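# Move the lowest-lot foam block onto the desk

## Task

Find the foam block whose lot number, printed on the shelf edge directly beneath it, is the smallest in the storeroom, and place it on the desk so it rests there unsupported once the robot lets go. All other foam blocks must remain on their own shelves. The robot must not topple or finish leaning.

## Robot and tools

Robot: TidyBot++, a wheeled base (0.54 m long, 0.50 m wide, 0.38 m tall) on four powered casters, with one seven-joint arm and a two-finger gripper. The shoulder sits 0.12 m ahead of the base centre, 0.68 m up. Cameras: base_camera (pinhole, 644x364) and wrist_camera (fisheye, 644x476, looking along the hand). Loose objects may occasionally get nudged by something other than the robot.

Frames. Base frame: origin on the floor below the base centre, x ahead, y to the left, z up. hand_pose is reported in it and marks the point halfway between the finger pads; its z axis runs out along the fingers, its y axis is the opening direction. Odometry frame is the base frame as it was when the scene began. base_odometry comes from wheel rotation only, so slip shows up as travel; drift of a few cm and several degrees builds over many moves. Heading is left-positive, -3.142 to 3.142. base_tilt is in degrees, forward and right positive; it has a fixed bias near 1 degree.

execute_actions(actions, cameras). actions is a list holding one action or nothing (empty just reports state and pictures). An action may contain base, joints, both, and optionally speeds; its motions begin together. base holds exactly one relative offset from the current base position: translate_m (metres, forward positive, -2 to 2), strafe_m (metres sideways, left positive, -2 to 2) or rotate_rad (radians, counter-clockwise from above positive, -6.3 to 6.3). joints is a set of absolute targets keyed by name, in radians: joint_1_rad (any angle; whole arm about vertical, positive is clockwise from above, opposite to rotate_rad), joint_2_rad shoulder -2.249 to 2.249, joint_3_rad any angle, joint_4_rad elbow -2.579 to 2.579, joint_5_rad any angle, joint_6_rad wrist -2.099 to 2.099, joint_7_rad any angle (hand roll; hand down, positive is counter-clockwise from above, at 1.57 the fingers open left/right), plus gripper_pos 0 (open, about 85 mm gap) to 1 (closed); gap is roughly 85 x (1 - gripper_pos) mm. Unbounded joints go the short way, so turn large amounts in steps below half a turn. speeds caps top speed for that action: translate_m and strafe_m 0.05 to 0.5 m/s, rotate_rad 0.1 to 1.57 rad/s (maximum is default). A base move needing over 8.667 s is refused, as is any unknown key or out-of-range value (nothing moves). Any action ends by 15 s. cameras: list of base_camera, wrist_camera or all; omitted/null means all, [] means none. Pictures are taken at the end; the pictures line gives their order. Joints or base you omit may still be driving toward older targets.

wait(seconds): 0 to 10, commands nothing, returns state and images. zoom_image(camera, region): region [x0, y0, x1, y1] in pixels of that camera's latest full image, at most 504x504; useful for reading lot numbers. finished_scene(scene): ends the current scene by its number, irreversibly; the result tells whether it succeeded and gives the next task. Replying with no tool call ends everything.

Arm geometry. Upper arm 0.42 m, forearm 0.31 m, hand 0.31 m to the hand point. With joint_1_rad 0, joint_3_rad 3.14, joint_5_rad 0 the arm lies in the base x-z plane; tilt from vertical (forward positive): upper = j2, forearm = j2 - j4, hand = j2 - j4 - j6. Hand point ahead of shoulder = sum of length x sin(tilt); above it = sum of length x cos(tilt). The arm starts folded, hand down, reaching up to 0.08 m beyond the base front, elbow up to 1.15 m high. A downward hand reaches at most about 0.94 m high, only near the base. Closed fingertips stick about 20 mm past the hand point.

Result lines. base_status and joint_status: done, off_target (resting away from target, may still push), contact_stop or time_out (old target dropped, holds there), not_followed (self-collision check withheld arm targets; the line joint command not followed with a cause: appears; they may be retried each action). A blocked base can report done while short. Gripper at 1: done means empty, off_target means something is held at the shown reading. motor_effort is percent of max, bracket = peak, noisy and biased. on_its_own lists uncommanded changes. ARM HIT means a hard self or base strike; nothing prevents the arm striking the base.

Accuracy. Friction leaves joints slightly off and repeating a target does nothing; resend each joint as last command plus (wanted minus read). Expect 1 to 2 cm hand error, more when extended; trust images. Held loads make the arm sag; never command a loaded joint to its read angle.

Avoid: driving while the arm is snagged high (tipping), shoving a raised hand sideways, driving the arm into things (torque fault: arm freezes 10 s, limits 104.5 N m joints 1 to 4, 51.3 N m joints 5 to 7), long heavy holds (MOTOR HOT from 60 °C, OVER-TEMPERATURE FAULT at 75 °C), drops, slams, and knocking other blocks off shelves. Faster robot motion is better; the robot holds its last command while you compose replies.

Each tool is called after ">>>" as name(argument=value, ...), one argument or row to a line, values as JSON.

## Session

>>> execute_actions(
  actions=[],
)

Scene clock: 0.00 s.
base_odometry: x=+0.000 y=+0.000 heading=+0.000 (m, m, rad; odometry frame)
base_tilt: forward=+0.4 right=+0.2 (deg)
base_status: not commanded
joint_positions: joint_1_rad=-0.009 joint_2_rad=-0.387 joint_3_rad=+3.125 joint_4_rad=-2.534 joint_5_rad=-0.053 joint_6_rad=-0.828 joint_7_rad=+1.576 gripper_pos=+0.000
joint_status: not commanded
motor_effort: joint_1_rad=+0 joint_2_rad=+1 joint_3_rad=-2 joint_4_rad=+14 joint_5_rad=+0 joint_6_rad=+1 joint_7_rad=-2 (%)
hand_pose: x=+0.2748 y=+0.0167 z=+0.5932 quat_wxyz=(-0.018, +0.996, -0.001, +0.083) (m; base frame)
pictures: base_camera, wrist_camera
Images, in order (width x height): base_camera 644x364, wrist_camera 644x476.

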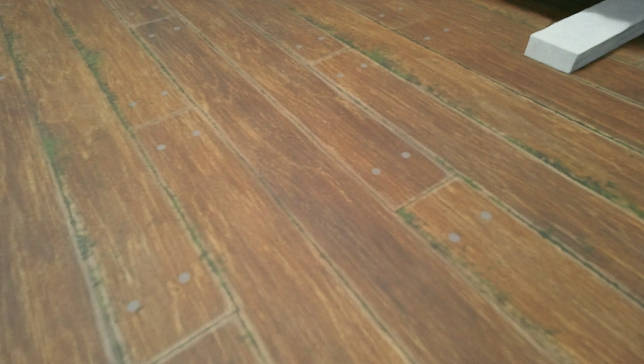

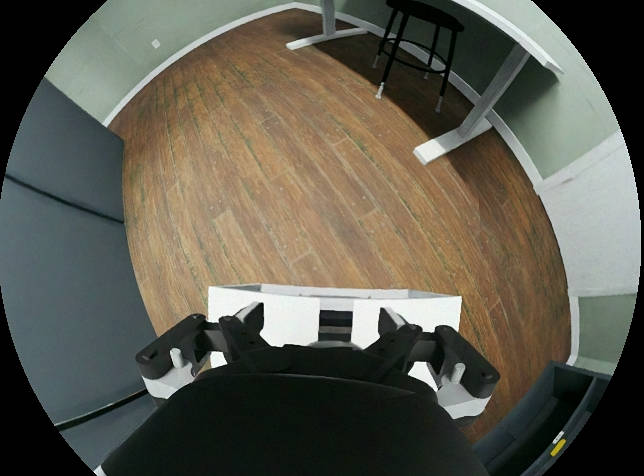

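>>> execute_actions(
  actions=[
    {"base":{"rotate_rad":-2.62},"joints":{"joint_2_rad":0.7,"joint_4_rad":-2.4,"joint_5_rad":0,"joint_6_rad":-0.3,"gripper_pos":1}},
  ],
  cameras=[],
)

>>> execute_actions(
  actions=[
    {"joints":{"joint_6_rad":1.4}},
  ],
)

Scene clock: 6.63 s.
base_odometry: x=+0.000 y=+0.000 heading=-2.619 (m, m, rad; odometry frame)
base_tilt: forward=+0.5 right=+0.2 (deg)
base_status: done
joint_positions: joint_1_rad=-0.009 joint_2_rad=+0.680 joint_3_rad=+3.125 joint_4_rad=-2.412 joint_5_rad=-0.033 joint_6_rad=-0.328 joint_7_rad=+1.576 gripper_pos=+0.999
joint_status: all done
motor_effort: joint_1_rad=+0(1) joint_2_rad=-22(22) joint_3_rad=-2(4) joint_4_rad=+0(14) joint_5_rad=+1(0) joint_6_rad=-2(3) joint_7_rad=-1(1) (%)
hand_pose: x=+0.3131 y=+0.0120 z=+0.3960 quat_wxyz=(-0.007, +0.990, -0.002, -0.139) (m; base frame)
pictures: none
No camera images: the call's "cameras" was empty. Leave "cameras" out to get every camera's image.

Scene clock: 8.53 s.
base_odometry: x=+0.000 y=+0.000 heading=-2.619 (m, m, rad; odometry frame)
base_tilt: forward=+0.5 right=+0.2 (deg)
base_status: not commanded
joint_positions: joint_1_rad=-0.009 joint_2_rad=+0.681 joint_3_rad=+3.125 joint_4_rad=-2.410 joint_5_rad=-0.033 joint_6_rad=+1.395 joint_7_rad=+1.576 gripper_pos=+0.999
joint_status: all done
motor_effort: joint_1_rad=+0(0) joint_2_rad=-29(29) joint_3_rad=-1(2) joint_4_rad=+6(7) joint_5_rad=+0(1) joint_6_rad=+9(9) joint_7_rad=+0(2) (%)
hand_pose: x=+0.7085 y=+0.0043 z=+0.6558 quat_wxyz=(+0.001, +0.750, -0.006, +0.661) (m; base frame)
pictures: base_camera, wrist_camera
Images, in order (width x height): base_camera 644x364, wrist_camera 644x476.

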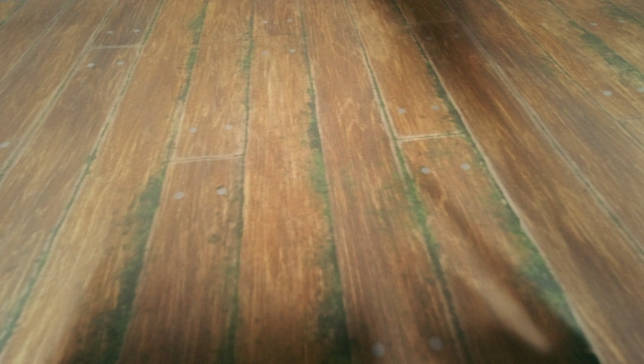

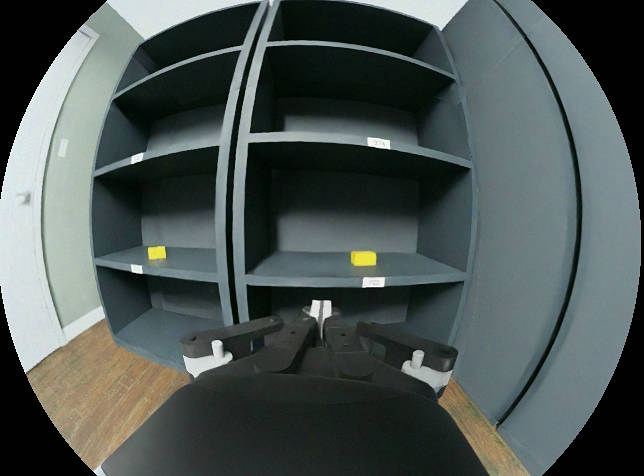

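>>> execute_actions(
  actions=[
    {"base":{"translate_m":0.25},"joints":{"joint_5_rad":-0.2}},
  ],
  cameras=["wrist_camera"],
)

>>> execute_actions(
  actions=[
    {"base":{"strafe_m":0.7},"joints":{"joint_5_rad":0.1}},
  ],
  cameras=["wrist_camera"],
)

Scene clock: 15.10 s.
base_odometry: x=-0.217 y=-0.124 heading=-2.620 (m, m, rad; odometry frame)
base_tilt: forward=+0.5 right=+0.2 (deg)
base_status: done
joint_positions: joint_1_rad=-0.005 joint_2_rad=+0.682 joint_3_rad=+3.126 joint_4_rad=-2.407 joint_5_rad=-0.187 joint_6_rad=+1.395 joint_7_rad=+1.576 gripper_pos=+0.999
joint_status: all done
motor_effort: joint_1_rad=+0(2) joint_2_rad=-29(31) joint_3_rad=-1(3) joint_4_rad=+6(7) joint_5_rad=+1(1) joint_6_rad=+8(10) joint_7_rad=-2(1) (%)
hand_pose: x=+0.7051 y=-0.0451 z=+0.6552 quat_wxyz=(+0.050, +0.747, -0.068, +0.659) (m; base frame)
pictures: wrist_camera
Images, in order (width x height): wrist_camera 644x476.

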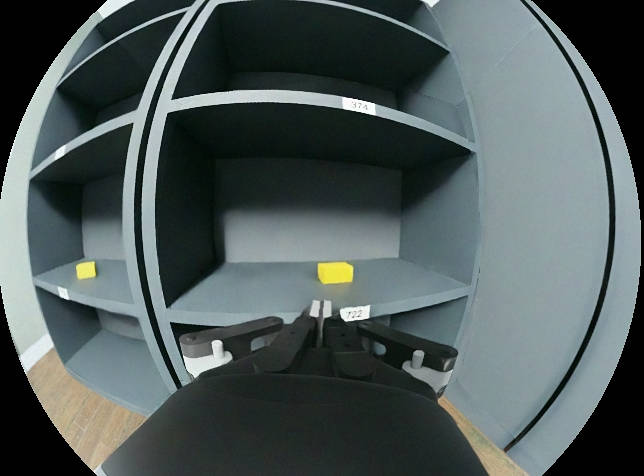

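Scene clock: 17.87 s.
base_odometry: x=+0.132 y=-0.732 heading=-2.620 (m, m, rad; odometry frame)
base_tilt: forward=+0.5 right=+0.1 (deg)
base_status: done
joint_positions: joint_1_rad=-0.008 joint_2_rad=+0.682 joint_3_rad=+3.126 joint_4_rad=-2.407 joint_5_rad=+0.091 joint_6_rad=+1.395 joint_7_rad=+1.576 gripper_pos=+0.999
joint_status: all done
motor_effort: joint_1_rad=+0(3) joint_2_rad=-30(29) joint_3_rad=-2(4) joint_4_rad=+6(6) joint_5_rad=+0(2) joint_6_rad=+9(9) joint_7_rad=-2(1) (%)
hand_pose: x=+0.7075 y=+0.0414 z=+0.6563 quat_wxyz=(-0.037, +0.748, +0.042, +0.661) (m; base frame)
pictures: wrist_camera
Images, in order (width x height): wrist_camera 644x476.

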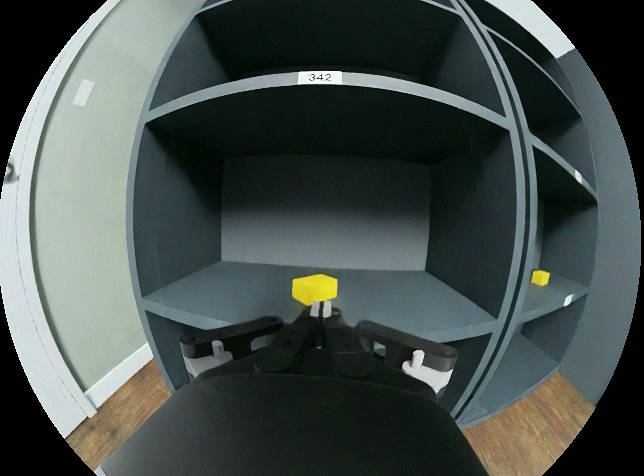

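Heading is slightly right of square (~0.08).

>>> execute_actions(
  actions=[
    {"base":{"translate_m":-0.15},"joints":{"joint_5_rad":-0.25,"joint_6_rad":1.2}},
  ],
  cameras=["wrist_camera"],
)

>>> execute_actions(
  actions=[
    {"base":{"strafe_m":-0.6},"joints":{"joint_2_rad":-0.35,"joint_4_rad":-2.54,"joint_5_rad":0,"joint_6_rad":0.4}},
  ],
  cameras=[],
)

>>> execute_actions(
  actions=[
    {"base":{"rotate_rad":3.22}},
  ],
)

Scene clock: 25.03 s.
base_odometry: x=+0.262 y=-0.657 heading=-2.620 (m, m, rad; odometry frame)
base_tilt: forward=+0.5 right=+0.1 (deg)
base_status: done
joint_positions: joint_1_rad=-0.005 joint_2_rad=+0.687 joint_3_rad=+3.127 joint_4_rad=-2.406 joint_5_rad=-0.243 joint_6_rad=+1.217 joint_7_rad=+1.576 gripper_pos=+0.999
joint_status: all done
motor_effort: joint_1_rad=+0(2) joint_2_rad=-29(31) joint_3_rad=-1(4) joint_4_rad=+6(8) joint_5_rad=+1(2) joint_6_rad=+9(9) joint_7_rad=-2(1) (%)
hand_pose: x=+0.6904 y=-0.0589 z=+0.5988 quat_wxyz=(+0.060, +0.802, -0.095, +0.587) (m; base frame)
pictures: wrist_camera
Images, in order (width x height): wrist_camera 644x476.

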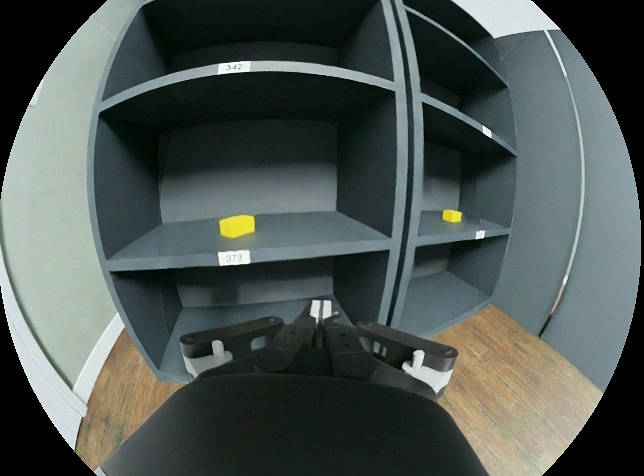

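Scene clock: 27.60 s.
base_odometry: x=-0.037 y=-0.137 heading=-2.621 (m, m, rad; odometry frame)
base_tilt: forward=+0.5 right=+0.2 (deg)
base_status: done
joint_positions: joint_1_rad=-0.007 joint_2_rad=-0.329 joint_3_rad=+3.127 joint_4_rad=-2.521 joint_5_rad=-0.034 joint_6_rad=+0.430 joint_7_rad=+1.576 gripper_pos=+0.999
joint_status: all done
motor_effort: joint_1_rad=+0(3) joint_2_rad=-6(30) joint_3_rad=-1(1) joint_4_rad=+19(18) joint_5_rad=+1(2) joint_6_rad=+9(9) joint_7_rad=-1(2) (%)
hand_pose: x=+0.5441 y=+0.0064 z=+0.8380 quat_wxyz=(-0.008, +0.771, -0.005, +0.636) (m; base frame)
pictures: none
No camera images: the call's "cameras" was empty. Leave "cameras" out to get every camera's image.

Scene clock: 30.97 s.
base_odometry: x=-0.037 y=-0.137 heading=+0.599 (m, m, rad; odometry frame)
base_tilt: forward=+0.5 right=+0.1 (deg)
base_status: done
joint_positions: joint_1_rad=-0.007 joint_2_rad=-0.329 joint_3_rad=+3.127 joint_4_rad=-2.521 joint_5_rad=-0.032 joint_6_rad=+0.430 joint_7_rad=+1.576 gripper_pos=+0.999
joint_status: not commanded
motor_effort: joint_1_rad=+0(1) joint_2_rad=-6(7) joint_3_rad=-1(0) joint_4_rad=+19(18) joint_5_rad=+1(1) joint_6_rad=+8(9) joint_7_rad=-1(1) (%)
hand_pose: x=+0.5441 y=+0.0067 z=+0.8380 quat_wxyz=(-0.007, +0.771, -0.004, +0.636) (m; base frame)
pictures: base_camera, wrist_camera
Images, in order (width x height): base_camera 644x364, wrist_camera 644x476.

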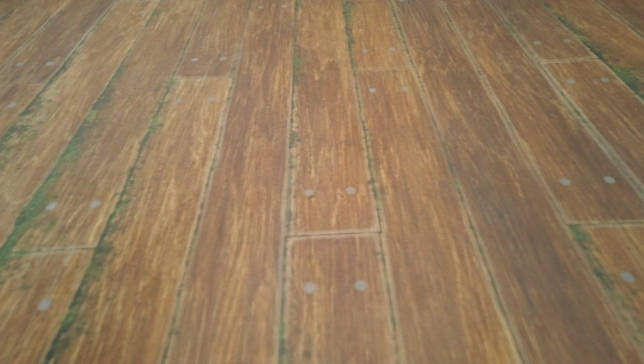

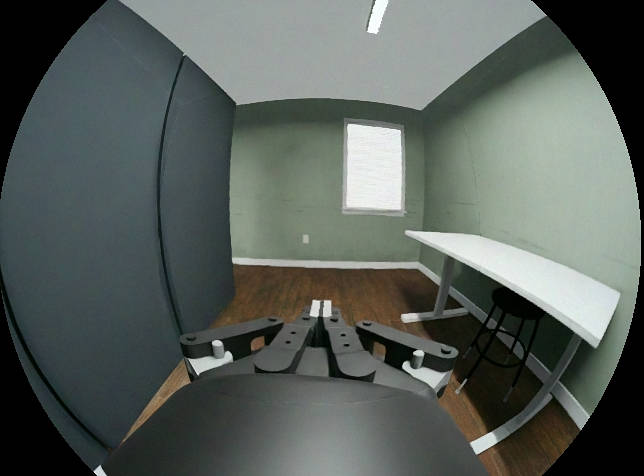

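>>> execute_actions(
  actions=[
    {"base":{"translate_m":2}},
  ],
  cameras=[],
)

>>> execute_actions(
  actions=[
    {"base":{"rotate_rad":1.57}},
  ],
  cameras=[],
)

>>> execute_actions(
  actions=[
    {"base":{"strafe_m":-0.45}},
  ],
)

Scene clock: 41.93 s.
base_odometry: x=+1.614 y=+0.993 heading=+0.600 (m, m, rad; odometry frame)
base_tilt: forward=+0.5 right=+0.1 (deg)
base_status: done
joint_positions: joint_1_rad=-0.007 joint_2_rad=-0.332 joint_3_rad=+3.127 joint_4_rad=-2.524 joint_5_rad=-0.032 joint_6_rad=+0.429 joint_7_rad=+1.576 gripper_pos=+0.999
joint_status: not commanded
motor_effort: joint_1_rad=+0(0) joint_2_rad=-6(8) joint_3_rad=-2(1) joint_4_rad=+18(19) joint_5_rad=+0(1) joint_6_rad=+9(9) joint_7_rad=+0(1) (%)
hand_pose: x=+0.5427 y=+0.0067 z=+0.8371 quat_wxyz=(-0.007, +0.772, -0.004, +0.636) (m; base frame)
pictures: none
No camera images: the call's "cameras" was empty. Leave "cameras" out to get every camera's image.

Scene clock: 44.27 s.
base_odometry: x=+1.614 y=+0.993 heading=+2.169 (m, m, rad; odometry frame)
base_tilt: forward=+0.5 right=+0.2 (deg)
base_status: done
joint_positions: joint_1_rad=-0.007 joint_2_rad=-0.332 joint_3_rad=+3.126 joint_4_rad=-2.524 joint_5_rad=-0.031 joint_6_rad=+0.429 joint_7_rad=+1.576 gripper_pos=+0.999
joint_status: not commanded
motor_effort: joint_1_rad=+0(1) joint_2_rad=-6(7) joint_3_rad=-2(0) joint_4_rad=+18(18) joint_5_rad=+1(1) joint_6_rad=+8(8) joint_7_rad=-2(2) (%)
hand_pose: x=+0.5427 y=+0.0071 z=+0.8371 quat_wxyz=(-0.007, +0.772, -0.003, +0.636) (m; base frame)
pictures: none
No camera images: the call's "cameras" was empty. Leave "cameras" out to get every camera's image.

Scene clock: 46.53 s.
base_odometry: x=+1.985 y=+1.247 heading=+2.170 (m, m, rad; odometry frame)
base_tilt: forward=+0.5 right=+0.1 (deg)
base_status: done
joint_positions: joint_1_rad=-0.007 joint_2_rad=-0.332 joint_3_rad=+3.126 joint_4_rad=-2.524 joint_5_rad=-0.031 joint_6_rad=+0.429 joint_7_rad=+1.576 gripper_pos=+0.999
joint_status: not commanded
motor_effort: joint_1_rad=+0(1) joint_2_rad=-6(6) joint_3_rad=-1(0) joint_4_rad=+19(18) joint_5_rad=+0(1) joint_6_rad=+9(9) joint_7_rad=-2(2) (%)
hand_pose: x=+0.5427 y=+0.0071 z=+0.8371 quat_wxyz=(-0.007, +0.772, -0.003, +0.636) (m; base frame)
pictures: base_camera, wrist_camera
Images, in order (width x height): base_camera 644x364, wrist_camera 644x476.

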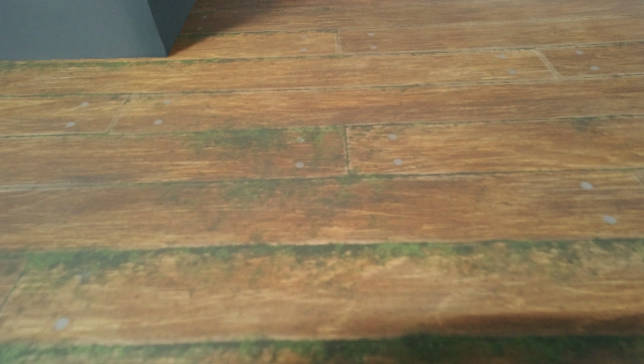

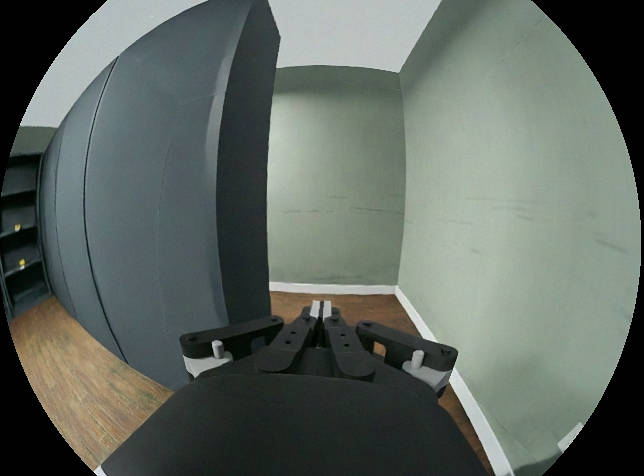

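>>> execute_actions(
  actions=[
    {"base":{"strafe_m":-0.23},"joints":{"joint_6_rad":-0.8}},
  ],
  cameras=[],
)

>>> execute_actions(
  actions=[
    {"base":{"translate_m":1.68}},
  ],
)

>>> execute_actions(
  actions=[
    {"base":{"rotate_rad":1.57}},
  ],
)

Scene clock: 52.87 s.
base_odometry: x=+2.175 y=+1.377 heading=+2.171 (m, m, rad; odometry frame)
base_tilt: forward=+0.5 right=+0.2 (deg)
base_status: done
joint_positions: joint_1_rad=-0.007 joint_2_rad=-0.333 joint_3_rad=+3.126 joint_4_rad=-2.531 joint_5_rad=-0.031 joint_6_rad=-0.794 joint_7_rad=+1.576 gripper_pos=+0.999
joint_status: all done
motor_effort: joint_1_rad=+0(0) joint_2_rad=-1(6) joint_3_rad=-1(1) joint_4_rad=+14(18) joint_5_rad=+0(0) joint_6_rad=+2(8) joint_7_rad=-1(2) (%)
hand_pose: x=+0.2819 y=+0.0112 z=+0.5870 quat_wxyz=(-0.010, +0.997, +0.003, +0.074) (m; base frame)
pictures: none
No camera images: the call's "cameras" was empty. Leave "cameras" out to get every camera's image.

Scene clock: 57.60 s.
base_odometry: x=+1.227 y=+2.764 heading=+2.171 (m, m, rad; odometry frame)
base_tilt: forward=+0.5 right=+0.1 (deg)
base_status: done
joint_positions: joint_1_rad=-0.007 joint_2_rad=-0.333 joint_3_rad=+3.126 joint_4_rad=-2.531 joint_5_rad=-0.031 joint_6_rad=-0.794 joint_7_rad=+1.576 gripper_pos=+0.999
joint_status: not commanded
motor_effort: joint_1_rad=+0(1) joint_2_rad=-1(2) joint_3_rad=-1(1) joint_4_rad=+14(15) joint_5_rad=+0(0) joint_6_rad=+2(3) joint_7_rad=-1(2) (%)
hand_pose: x=+0.2820 y=+0.0112 z=+0.5871 quat_wxyz=(-0.010, +0.997, +0.003, +0.075) (m; base frame)
pictures: base_camera, wrist_camera
Images, in order (width x height): base_camera 644x364, wrist_camera 644x476.

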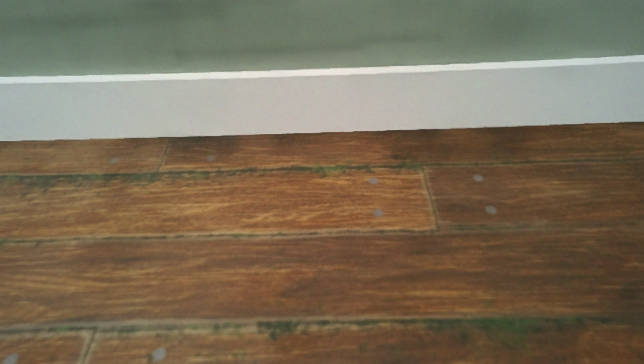

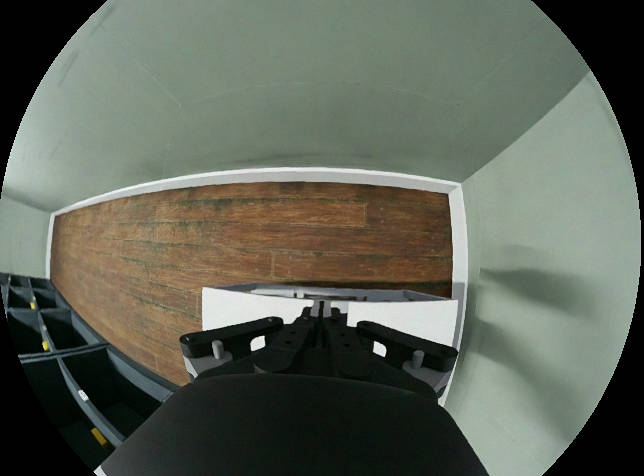

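Scene clock: 59.93 s.
base_odometry: x=+1.227 y=+2.764 heading=-2.543 (m, m, rad; odometry frame)
base_tilt: forward=+0.5 right=+0.1 (deg)
base_status: done
joint_positions: joint_1_rad=-0.007 joint_2_rad=-0.333 joint_3_rad=+3.126 joint_4_rad=-2.531 joint_5_rad=-0.031 joint_6_rad=-0.794 joint_7_rad=+1.576 gripper_pos=+0.999
joint_status: not commanded
motor_effort: joint_1_rad=+0(0) joint_2_rad=-1(1) joint_3_rad=-1(0) joint_4_rad=+14(14) joint_5_rad=+0(1) joint_6_rad=+2(1) joint_7_rad=-1(1) (%)
hand_pose: x=+0.2820 y=+0.0112 z=+0.5871 quat_wxyz=(-0.010, +0.997, +0.003, +0.075) (m; base frame)
pictures: base_camera, wrist_camera
Images, in order (width x height): base_camera 644x364, wrist_camera 644x476.

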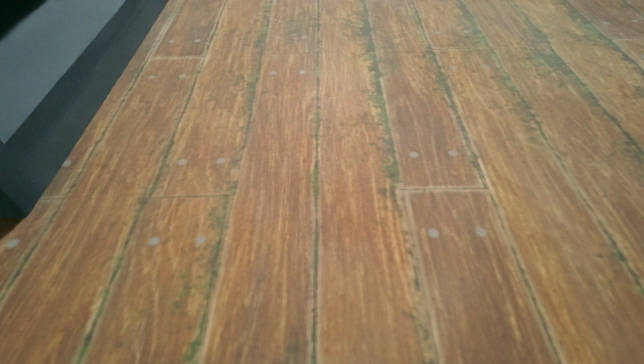

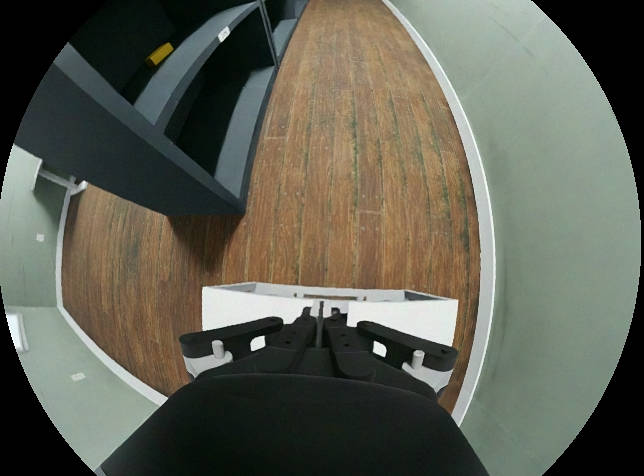

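>>> execute_actions(
  actions=[
    {"base":{"strafe_m":-0.2},"joints":{"joint_1_rad":0.4,"joint_2_rad":0.7,"joint_4_rad":-2.44,"joint_5_rad":1.8,"joint_6_rad":1.3}},
  ],
  cameras=[],
)

>>> execute_actions(
  actions=[
    {"base":{"translate_m":0.35}},
  ],
)

>>> execute_actions(
  actions=[
    {"base":{"translate_m":0.9}},
  ],
)

Scene clock: 66.63 s.
base_odometry: x=+1.114 y=+2.929 heading=-2.542 (m, m, rad; odometry frame)
base_tilt: forward=+0.5 right=+0.1 (deg)
base_status: done
joint_positions: joint_1_rad=+0.384 joint_2_rad=+0.676 joint_3_rad=+3.126 joint_4_rad=-2.459 joint_5_rad=+1.771 joint_6_rad=+1.274 joint_7_rad=+1.576 gripper_pos=+0.999
joint_status: all done
motor_effort: joint_1_rad=+0(1) joint_2_rad=-22(23) joint_3_rad=-5(5) joint_4_rad=+0(14) joint_5_rad=+0(1) joint_6_rad=+8(9) joint_7_rad=-1(1) (%)
hand_pose: x=+0.4177 y=+0.1983 z=+0.6073 quat_wxyz=(-0.382, +0.610, +0.519, +0.461) (m; base frame)
pictures: none
No camera images: the call's "cameras" was empty. Leave "cameras" out to get every camera's image.

Scene clock: 68.67 s.
base_odometry: x=+0.825 y=+2.732 heading=-2.542 (m, m, rad; odometry frame)
base_tilt: forward=+0.5 right=+0.2 (deg)
base_status: done
joint_positions: joint_1_rad=+0.385 joint_2_rad=+0.679 joint_3_rad=+3.126 joint_4_rad=-2.451 joint_5_rad=+1.771 joint_6_rad=+1.275 joint_7_rad=+1.576 gripper_pos=+0.999
joint_status: not commanded
motor_effort: joint_1_rad=+0(1) joint_2_rad=-22(23) joint_3_rad=-5(6) joint_4_rad=+0(2) joint_5_rad=+0(0) joint_6_rad=+8(9) joint_7_rad=-1(1) (%)
hand_pose: x=+0.4209 y=+0.1969 z=+0.6064 quat_wxyz=(-0.379, +0.610, +0.520, +0.462) (m; base frame)
pictures: base_camera, wrist_camera
Images, in order (width x height): base_camera 644x364, wrist_camera 644x476.

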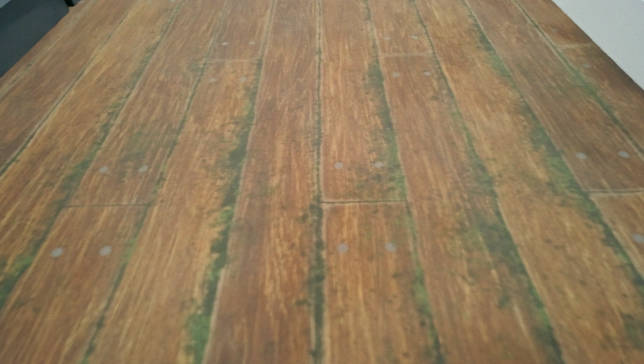

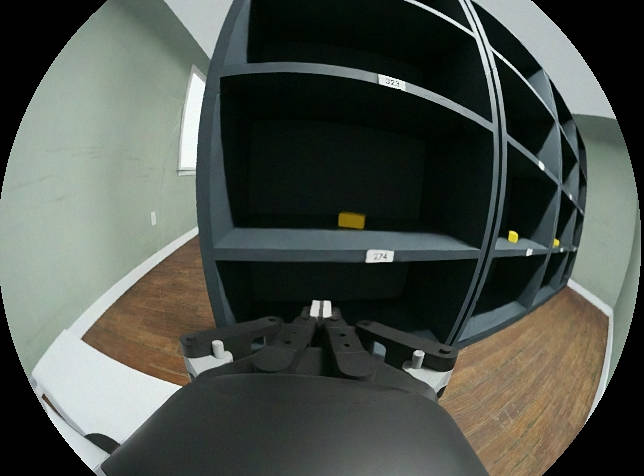

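Scene clock: 71.83 s.
base_odometry: x=+0.081 y=+2.225 heading=-2.542 (m, m, rad; odometry frame)
base_tilt: forward=+0.5 right=+0.2 (deg)
base_status: done
joint_positions: joint_1_rad=+0.386 joint_2_rad=+0.679 joint_3_rad=+3.126 joint_4_rad=-2.450 joint_5_rad=+1.771 joint_6_rad=+1.275 joint_7_rad=+1.576 gripper_pos=+0.999
joint_status: not commanded
motor_effort: joint_1_rad=+0(1) joint_2_rad=-21(23) joint_3_rad=-4(6) joint_4_rad=-1(2) joint_5_rad=+0(0) joint_6_rad=+9(8) joint_7_rad=-2(1) (%)
hand_pose: x=+0.4212 y=+0.1965 z=+0.6063 quat_wxyz=(-0.379, +0.610, +0.520, +0.462) (m; base frame)
pictures: base_camera, wrist_camera
Images, in order (width x height): base_camera 644x364, wrist_camera 644x476.

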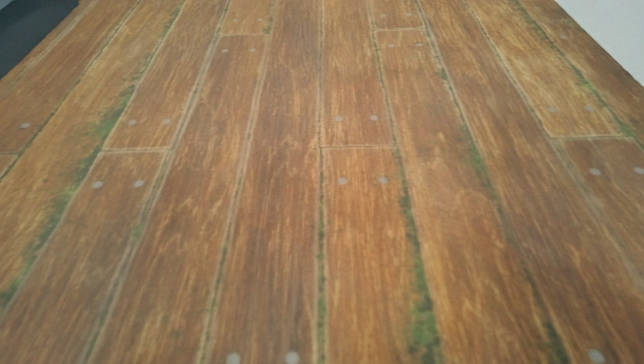

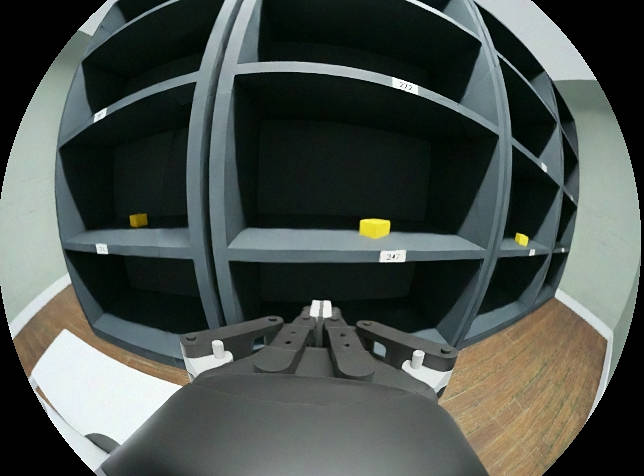

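>>> zoom_image(
  camera="wrist_camera",
  region=[340,60,460,280],
)

>>> execute_actions(
  actions=[
    {"base":{"translate_m":1.05}},
  ],
  cameras=["wrist_camera"],
)

>>> execute_actions(
  actions=[
    {"base":{"translate_m":0.85}},
  ],
)

Region (340, 60, 460, 280) of wrist_camera's 644x476 image, scaled by 2.291; it fills the left 275 columns of this view, and the rest is white.

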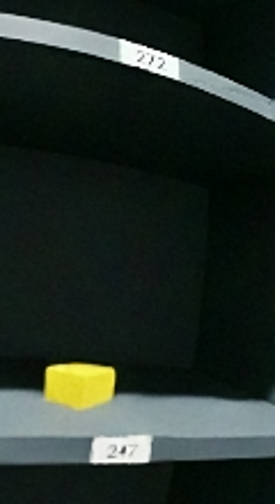

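Scene clock: 79.93 s.
base_odometry: x=-0.786 y=+1.633 heading=-2.543 (m, m, rad; odometry frame)
base_tilt: forward=+0.5 right=+0.1 (deg)
base_status: done
joint_positions: joint_1_rad=+0.387 joint_2_rad=+0.679 joint_3_rad=+3.126 joint_4_rad=-2.450 joint_5_rad=+1.771 joint_6_rad=+1.275 joint_7_rad=+1.576 gripper_pos=+0.999
joint_status: not commanded
motor_effort: joint_1_rad=+0(1) joint_2_rad=-22(23) joint_3_rad=-5(5) joint_4_rad=+0(2) joint_5_rad=+0(1) joint_6_rad=+9(9) joint_7_rad=-1(1) (%)
hand_pose: x=+0.4215 y=+0.1963 z=+0.6062 quat_wxyz=(-0.379, +0.610, +0.520, +0.463) (m; base frame)
pictures: wrist_camera
Images, in order (width x height): wrist_camera 644x476.

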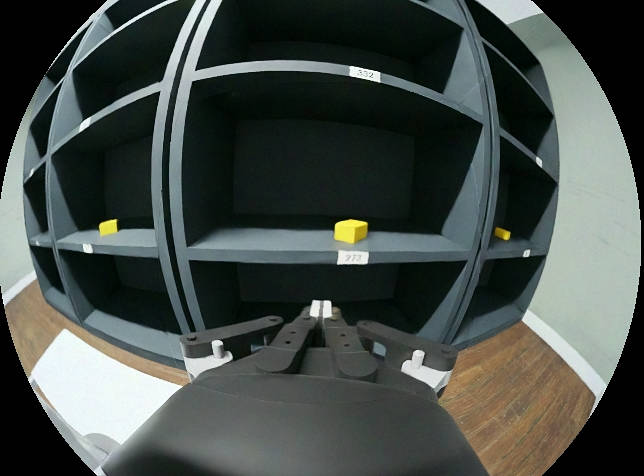

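Scene clock: 83.00 s.
base_odometry: x=-1.488 y=+1.154 heading=-2.543 (m, m, rad; odometry frame)
base_tilt: forward=+0.5 right=+0.2 (deg)
base_status: done
joint_positions: joint_1_rad=+0.387 joint_2_rad=+0.680 joint_3_rad=+3.126 joint_4_rad=-2.450 joint_5_rad=+1.771 joint_6_rad=+1.275 joint_7_rad=+1.576 gripper_pos=+0.999
joint_status: not commanded
motor_effort: joint_1_rad=+0(1) joint_2_rad=-22(23) joint_3_rad=-5(5) joint_4_rad=-1(2) joint_5_rad=+1(0) joint_6_rad=+9(9) joint_7_rad=-1(1) (%)
hand_pose: x=+0.4217 y=+0.1961 z=+0.6061 quat_wxyz=(-0.379, +0.610, +0.520, +0.463) (m; base frame)
pictures: base_camera, wrist_camera
Images, in order (width x height): base_camera 644x364, wrist_camera 644x476.

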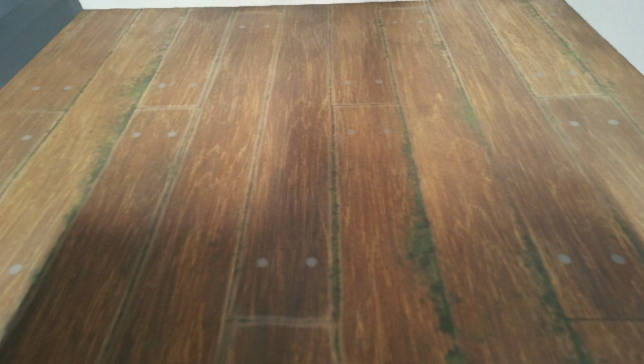

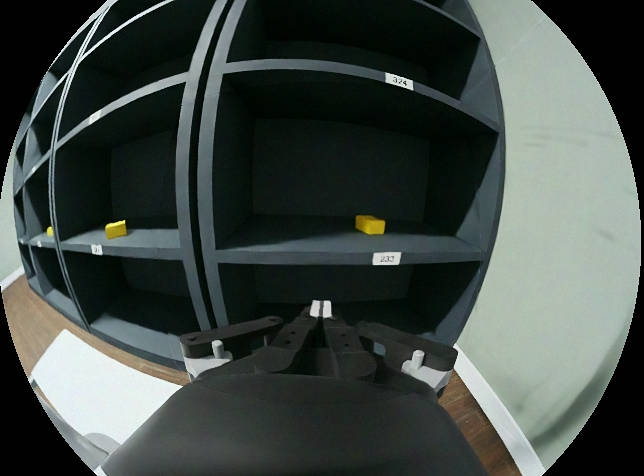

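>>> zoom_image(
  camera="wrist_camera",
  region=[320,60,450,280],
)

Region (320, 60, 450, 280) of wrist_camera's 644x476 image, scaled by 2.291; it fills the left 298 columns of this view, and the rest is white.

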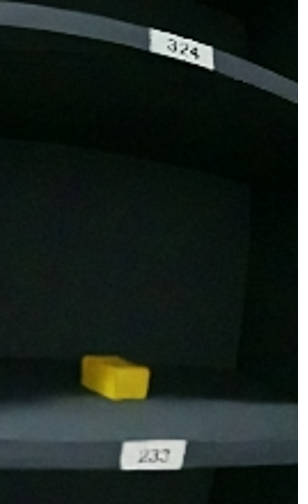

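>>> execute_actions(
  actions=[
    {"base":{"translate_m":0.35},"joints":{"gripper_pos":0,"joint_1_rad":-0.3,"joint_5_rad":1.28}},
  ],
  cameras=["wrist_camera"],
)

Scene clock: 96.43 s.
base_odometry: x=-1.778 y=+0.957 heading=-2.543 (m, m, rad; odometry frame)
base_tilt: forward=+0.5 right=+0.1 (deg)
base_status: done
joint_positions: joint_1_rad=-0.286 joint_2_rad=+0.681 joint_3_rad=+3.126 joint_4_rad=-2.446 joint_5_rad=+1.311 joint_6_rad=+1.275 joint_7_rad=+1.576 gripper_pos=+0.000
joint_status: all done
motor_effort: joint_1_rad=+0(1) joint_2_rad=-24(25) joint_3_rad=-5(6) joint_4_rad=+2(2) joint_5_rad=+1(0) joint_6_rad=+9(8) joint_7_rad=-1(1) (%)
hand_pose: x=+0.3658 y=+0.3785 z=+0.6075 quat_wxyz=(-0.428, +0.551, +0.580, +0.421) (m; base frame)
pictures: wrist_camera
Images, in order (width x height): wrist_camera 644x476.

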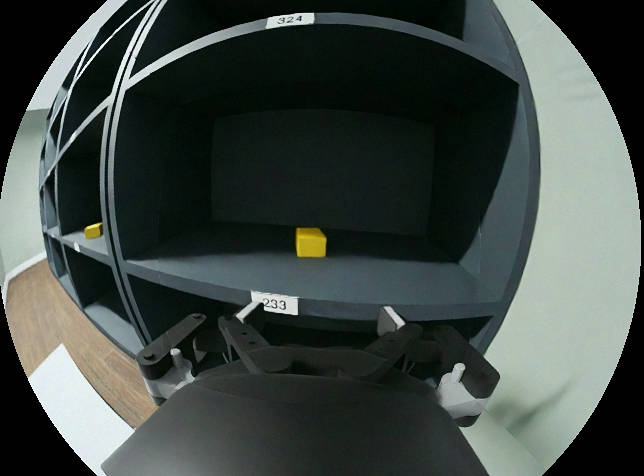

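>>> execute_actions(
  actions=[
    {"base":{"translate_m":0.09},"joints":{"joint_1_rad":-1.0,"joint_5_rad":0.58,"joint_6_rad":1.38}},
  ],
  cameras=["wrist_camera"],
)

Scene clock: 103.37 s.
base_odometry: x=-1.852 y=+0.906 heading=-2.543 (m, m, rad; odometry frame)
base_tilt: forward=+0.5 right=+0.1 (deg)
base_status: done
joint_positions: joint_1_rad=-0.989 joint_2_rad=+0.682 joint_3_rad=+3.126 joint_4_rad=-2.445 joint_5_rad=+0.613 joint_6_rad=+1.349 joint_7_rad=+1.576 gripper_pos=+0.000
joint_status: all done
motor_effort: joint_1_rad=+0(1) joint_2_rad=-27(28) joint_3_rad=-4(7) joint_4_rad=+4(5) joint_5_rad=+0(2) joint_6_rad=+9(9) joint_7_rad=-2(1) (%)
hand_pose: x=+0.2506 y=+0.5320 z=+0.6312 quat_wxyz=(-0.455, +0.535, +0.561, +0.438) (m; base frame)
pictures: wrist_camera
Images, in order (width x height): wrist_camera 644x476.

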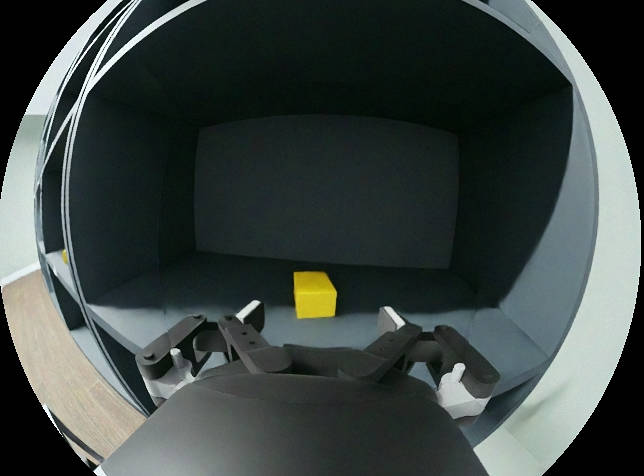

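>>> execute_actions(
  actions=[
    {"base":{"strafe_m":0.14},"joints":{"joint_6_rad":1.27},"speeds":{"strafe_m":0.2}},
  ],
)

Scene clock: 108.43 s.
base_odometry: x=-1.774 y=+0.790 heading=-2.544 (m, m, rad; odometry frame)
base_tilt: forward=+0.5 right=+0.2 (deg)
base_status: done
joint_positions: joint_1_rad=-0.990 joint_2_rad=+0.682 joint_3_rad=+3.126 joint_4_rad=-2.445 joint_5_rad=+0.612 joint_6_rad=+1.292 joint_7_rad=+1.576 gripper_pos=+0.000
joint_status: all done
motor_effort: joint_1_rad=+0(1) joint_2_rad=-28(29) joint_3_rad=-5(4) joint_4_rad=+4(6) joint_5_rad=+0(0) joint_6_rad=+8(9) joint_7_rad=-1(1) (%)
hand_pose: x=+0.2503 y=+0.5282 z=+0.6140 quat_wxyz=(-0.439, +0.547, +0.574, +0.423) (m; base frame)
pictures: base_camera, wrist_camera
Images, in order (width x height): base_camera 644x364, wrist_camera 644x476.

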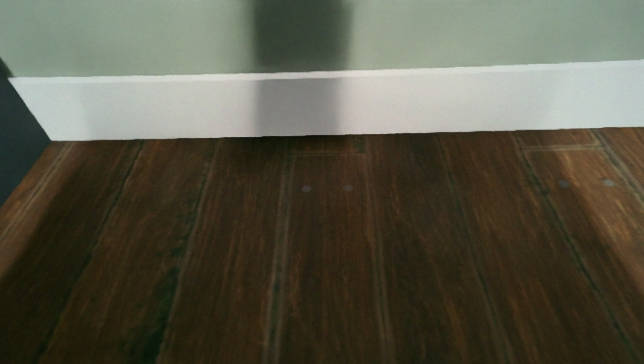

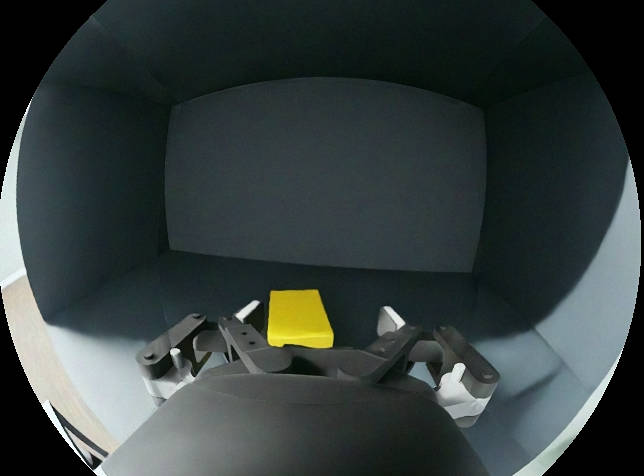

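>>> execute_actions(
  actions=[
    {"base":{"translate_m":-0.04}},
  ],
  cameras=[],
)

>>> execute_actions(
  actions=[
    {"joints":{"joint_2_rad":0.79,"joint_4_rad":-2.33,"joint_6_rad":1.23}},
  ],
  cameras=["wrist_camera"],
)

Scene clock: 115.63 s.
base_odometry: x=-1.740 y=+0.813 heading=-2.544 (m, m, rad; odometry frame)
base_tilt: forward=+0.4 right=+0.1 (deg)
base_status: done
joint_positions: joint_1_rad=-0.999 joint_2_rad=+0.682 joint_3_rad=+3.126 joint_4_rad=-2.445 joint_5_rad=+0.611 joint_6_rad=+1.292 joint_7_rad=+1.576 gripper_pos=+0.000
joint_status: not commanded
motor_effort: joint_1_rad=+0(2) joint_2_rad=-27(29) joint_3_rad=-4(5) joint_4_rad=+5(5) joint_5_rad=+1(0) joint_6_rad=+9(9) joint_7_rad=-2(1) (%)
hand_pose: x=+0.2461 y=+0.5293 z=+0.6141 quat_wxyz=(-0.440, +0.545, +0.576, +0.421) (m; base frame)
pictures: none
No camera images: the call's "cameras" was empty. Leave "cameras" out to get every camera's image.

Scene clock: 116.60 s.
base_odometry: x=-1.740 y=+0.813 heading=-2.544 (m, m, rad; odometry frame)
base_tilt: forward=+0.5 right=+0.1 (deg)
base_status: not commanded
joint_positions: joint_1_rad=-0.999 joint_2_rad=+0.770 joint_3_rad=+3.126 joint_4_rad=-2.344 joint_5_rad=+0.611 joint_6_rad=+1.259 joint_7_rad=+1.576 gripper_pos=+0.000
joint_status: all done
motor_effort: joint_1_rad=+0(0) joint_2_rad=-30(32) joint_3_rad=-4(5) joint_4_rad=+5(6) joint_5_rad=+0(0) joint_6_rad=+8(9) joint_7_rad=-1(2) (%)
hand_pose: x=+0.2641 y=+0.5545 z=+0.5828 quat_wxyz=(-0.432, +0.548, +0.582, +0.417) (m; base frame)
pictures: wrist_camera
Images, in order (width x height): wrist_camera 644x476.

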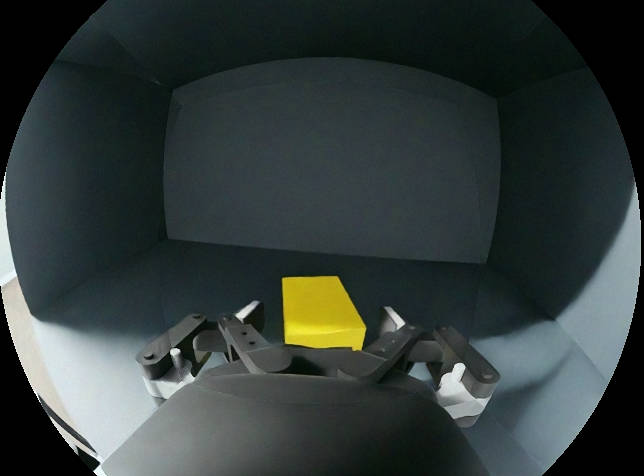

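>>> execute_actions(
  actions=[
    {"base":{"strafe_m":0.03},"joints":{"joint_6_rad":1.16}},
  ],
  cameras=["wrist_camera"],
)

>>> execute_actions(
  actions=[
    {"joints":{"gripper_pos":1}},
  ],
  cameras=["wrist_camera"],
)

Scene clock: 121.97 s.
base_odometry: x=-1.723 y=+0.788 heading=-2.543 (m, m, rad; odometry frame)
base_tilt: forward=+0.4 right=+0.2 (deg)
base_status: done
joint_positions: joint_1_rad=-1.000 joint_2_rad=+0.773 joint_3_rad=+3.126 joint_4_rad=-2.340 joint_5_rad=+0.610 joint_6_rad=+1.181 joint_7_rad=+1.576 gripper_pos=+0.000
joint_status: all done
motor_effort: joint_1_rad=+0(2) joint_2_rad=-30(31) joint_3_rad=-4(5) joint_4_rad=+5(6) joint_5_rad=+0(0) joint_6_rad=+8(10) joint_7_rad=-1(1) (%)
hand_pose: x=+0.2648 y=+0.5481 z=+0.5595 quat_wxyz=(-0.409, +0.564, +0.599, +0.396) (m; base frame)
pictures: wrist_camera
Images, in order (width x height): wrist_camera 644x476.

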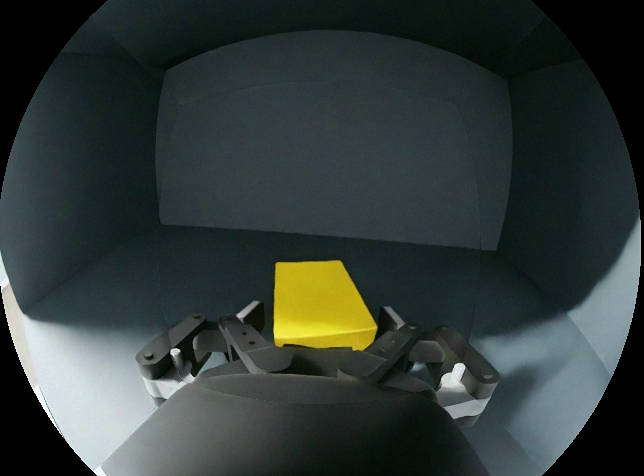

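Scene clock: 123.07 s.
base_odometry: x=-1.723 y=+0.788 heading=-2.543 (m, m, rad; odometry frame)
base_tilt: forward=+0.5 right=+0.1 (deg)
base_status: not commanded
joint_positions: joint_1_rad=-1.000 joint_2_rad=+0.771 joint_3_rad=+3.126 joint_4_rad=-2.339 joint_5_rad=+0.610 joint_6_rad=+1.181 joint_7_rad=+1.576 gripper_pos=+0.355
joint_status: gripper_pos off_target (ended at +0.355, target +1.000)
motor_effort: joint_1_rad=+0(2) joint_2_rad=-27(30) joint_3_rad=-4(4) joint_4_rad=+5(7) joint_5_rad=+0(1) joint_6_rad=+6(8) joint_7_rad=-1(0) (%)
hand_pose: x=+0.2650 y=+0.5484 z=+0.5604 quat_wxyz=(-0.409, +0.563, +0.599, +0.396) (m; base frame)
pictures: wrist_camera
Images, in order (width x height): wrist_camera 644x476.

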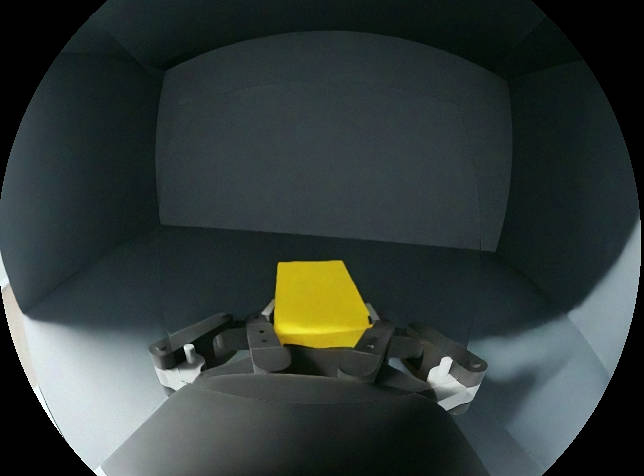

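>>> execute_actions(
  actions=[
    {"joints":{"joint_2_rad":0.7,"joint_4_rad":-2.44,"joint_6_rad":1.45}},
  ],
  cameras=[],
)

>>> execute_actions(
  actions=[
    {"base":{"strafe_m":-0.17},"joints":{"joint_1_rad":0.4,"joint_5_rad":1.95}},
  ],
  cameras=[],
)

>>> execute_actions(
  actions=[
    {"base":{"translate_m":-2}},
  ],
  cameras=["base_camera"],
)

>>> execute_actions(
  actions=[
    {"base":{"translate_m":-0.95}},
  ],
)

Scene clock: 130.30 s.
base_odometry: x=-1.723 y=+0.788 heading=-2.543 (m, m, rad; odometry frame)
base_tilt: forward=+0.4 right=+0.1 (deg)
base_status: not commanded
joint_positions: joint_1_rad=-1.000 joint_2_rad=+0.719 joint_3_rad=+3.126 joint_4_rad=-2.427 joint_5_rad=+0.610 joint_6_rad=+1.428 joint_7_rad=+1.576 gripper_pos=+0.355
joint_status: all done
motor_effort: joint_1_rad=+0(1) joint_2_rad=-29(32) joint_3_rad=-4(5) joint_4_rad=+4(6) joint_5_rad=+0(0) joint_6_rad=+10(10) joint_7_rad=-1(1) (%)
hand_pose: x=+0.2480 y=+0.5419 z=+0.6408 quat_wxyz=(-0.477, +0.521, +0.546, +0.450) (m; base frame)
pictures: none
No camera images: the call's "cameras" was empty. Leave "cameras" out to get every camera's image.

Scene clock: 132.97 s.
base_odometry: x=-1.819 y=+0.929 heading=-2.543 (m, m, rad; odometry frame)
base_tilt: forward=+0.6 right=+0.2 (deg)
base_status: done
joint_positions: joint_1_rad=+0.388 joint_2_rad=+0.719 joint_3_rad=+3.126 joint_4_rad=-2.430 joint_5_rad=+1.919 joint_6_rad=+1.428 joint_7_rad=+1.576 gripper_pos=+0.355
joint_status: all done
motor_effort: joint_1_rad=+0(3) joint_2_rad=-22(31) joint_3_rad=-6(6) joint_4_rad=-2(5) joint_5_rad=+1(0) joint_6_rad=+9(10) joint_7_rad=-1(1) (%)
hand_pose: x=+0.3830 y=+0.2085 z=+0.6439 quat_wxyz=(-0.460, +0.539, +0.524, +0.473) (m; base frame)
pictures: none
No camera images: the call's "cameras" was empty. Leave "cameras" out to get every camera's image.

Scene clock: 138.33 s.
base_odometry: x=-0.167 y=+2.055 heading=-2.543 (m, m, rad; odometry frame)
base_tilt: forward=+0.5 right=+0.2 (deg)
base_status: done
joint_positions: joint_1_rad=+0.388 joint_2_rad=+0.719 joint_3_rad=+3.126 joint_4_rad=-2.430 joint_5_rad=+1.920 joint_6_rad=+1.428 joint_7_rad=+1.576 gripper_pos=+0.355
joint_status: not commanded
motor_effort: joint_1_rad=+0(0) joint_2_rad=-22(25) joint_3_rad=-5(6) joint_4_rad=-2(3) joint_5_rad=+0(1) joint_6_rad=+9(10) joint_7_rad=-2(2) (%)
hand_pose: x=+0.3827 y=+0.2085 z=+0.6439 quat_wxyz=(-0.460, +0.538, +0.525, +0.473) (m; base frame)
pictures: base_camera
Images, in order (width x height): base_camera 644x364.

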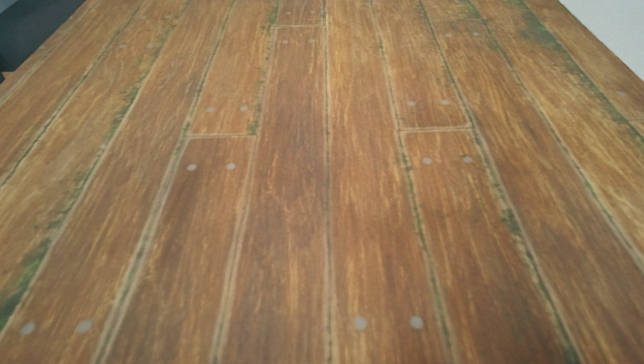

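Scene clock: 141.60 s.
base_odometry: x=+0.618 y=+2.590 heading=-2.543 (m, m, rad; odometry frame)
base_tilt: forward=+0.5 right=+0.1 (deg)
base_status: done
joint_positions: joint_1_rad=+0.388 joint_2_rad=+0.719 joint_3_rad=+3.126 joint_4_rad=-2.431 joint_5_rad=+1.920 joint_6_rad=+1.428 joint_7_rad=+1.576 gripper_pos=+0.355
joint_status: not commanded
motor_effort: joint_1_rad=+0(1) joint_2_rad=-22(23) joint_3_rad=-6(6) joint_4_rad=-2(4) joint_5_rad=+0(1) joint_6_rad=+9(9) joint_7_rad=-1(1) (%)
hand_pose: x=+0.3826 y=+0.2086 z=+0.6439 quat_wxyz=(-0.460, +0.538, +0.525, +0.473) (m; base frame)
pictures: base_camera, wrist_camera
Images, in order (width x height): base_camera 644x364, wrist_camera 644x476.

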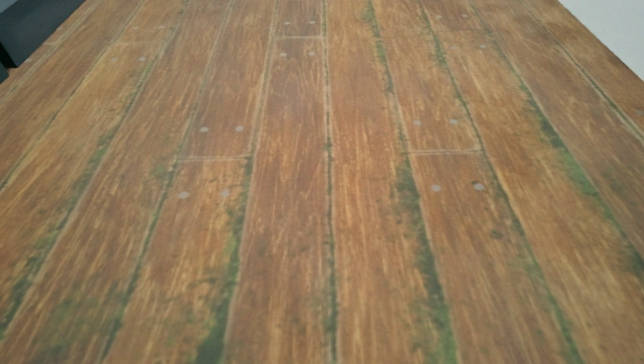

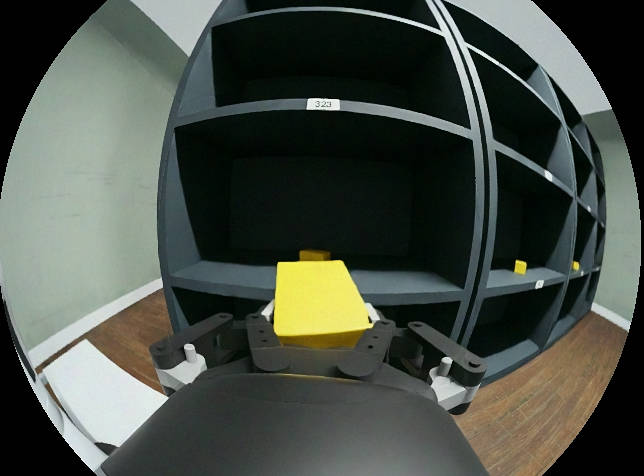

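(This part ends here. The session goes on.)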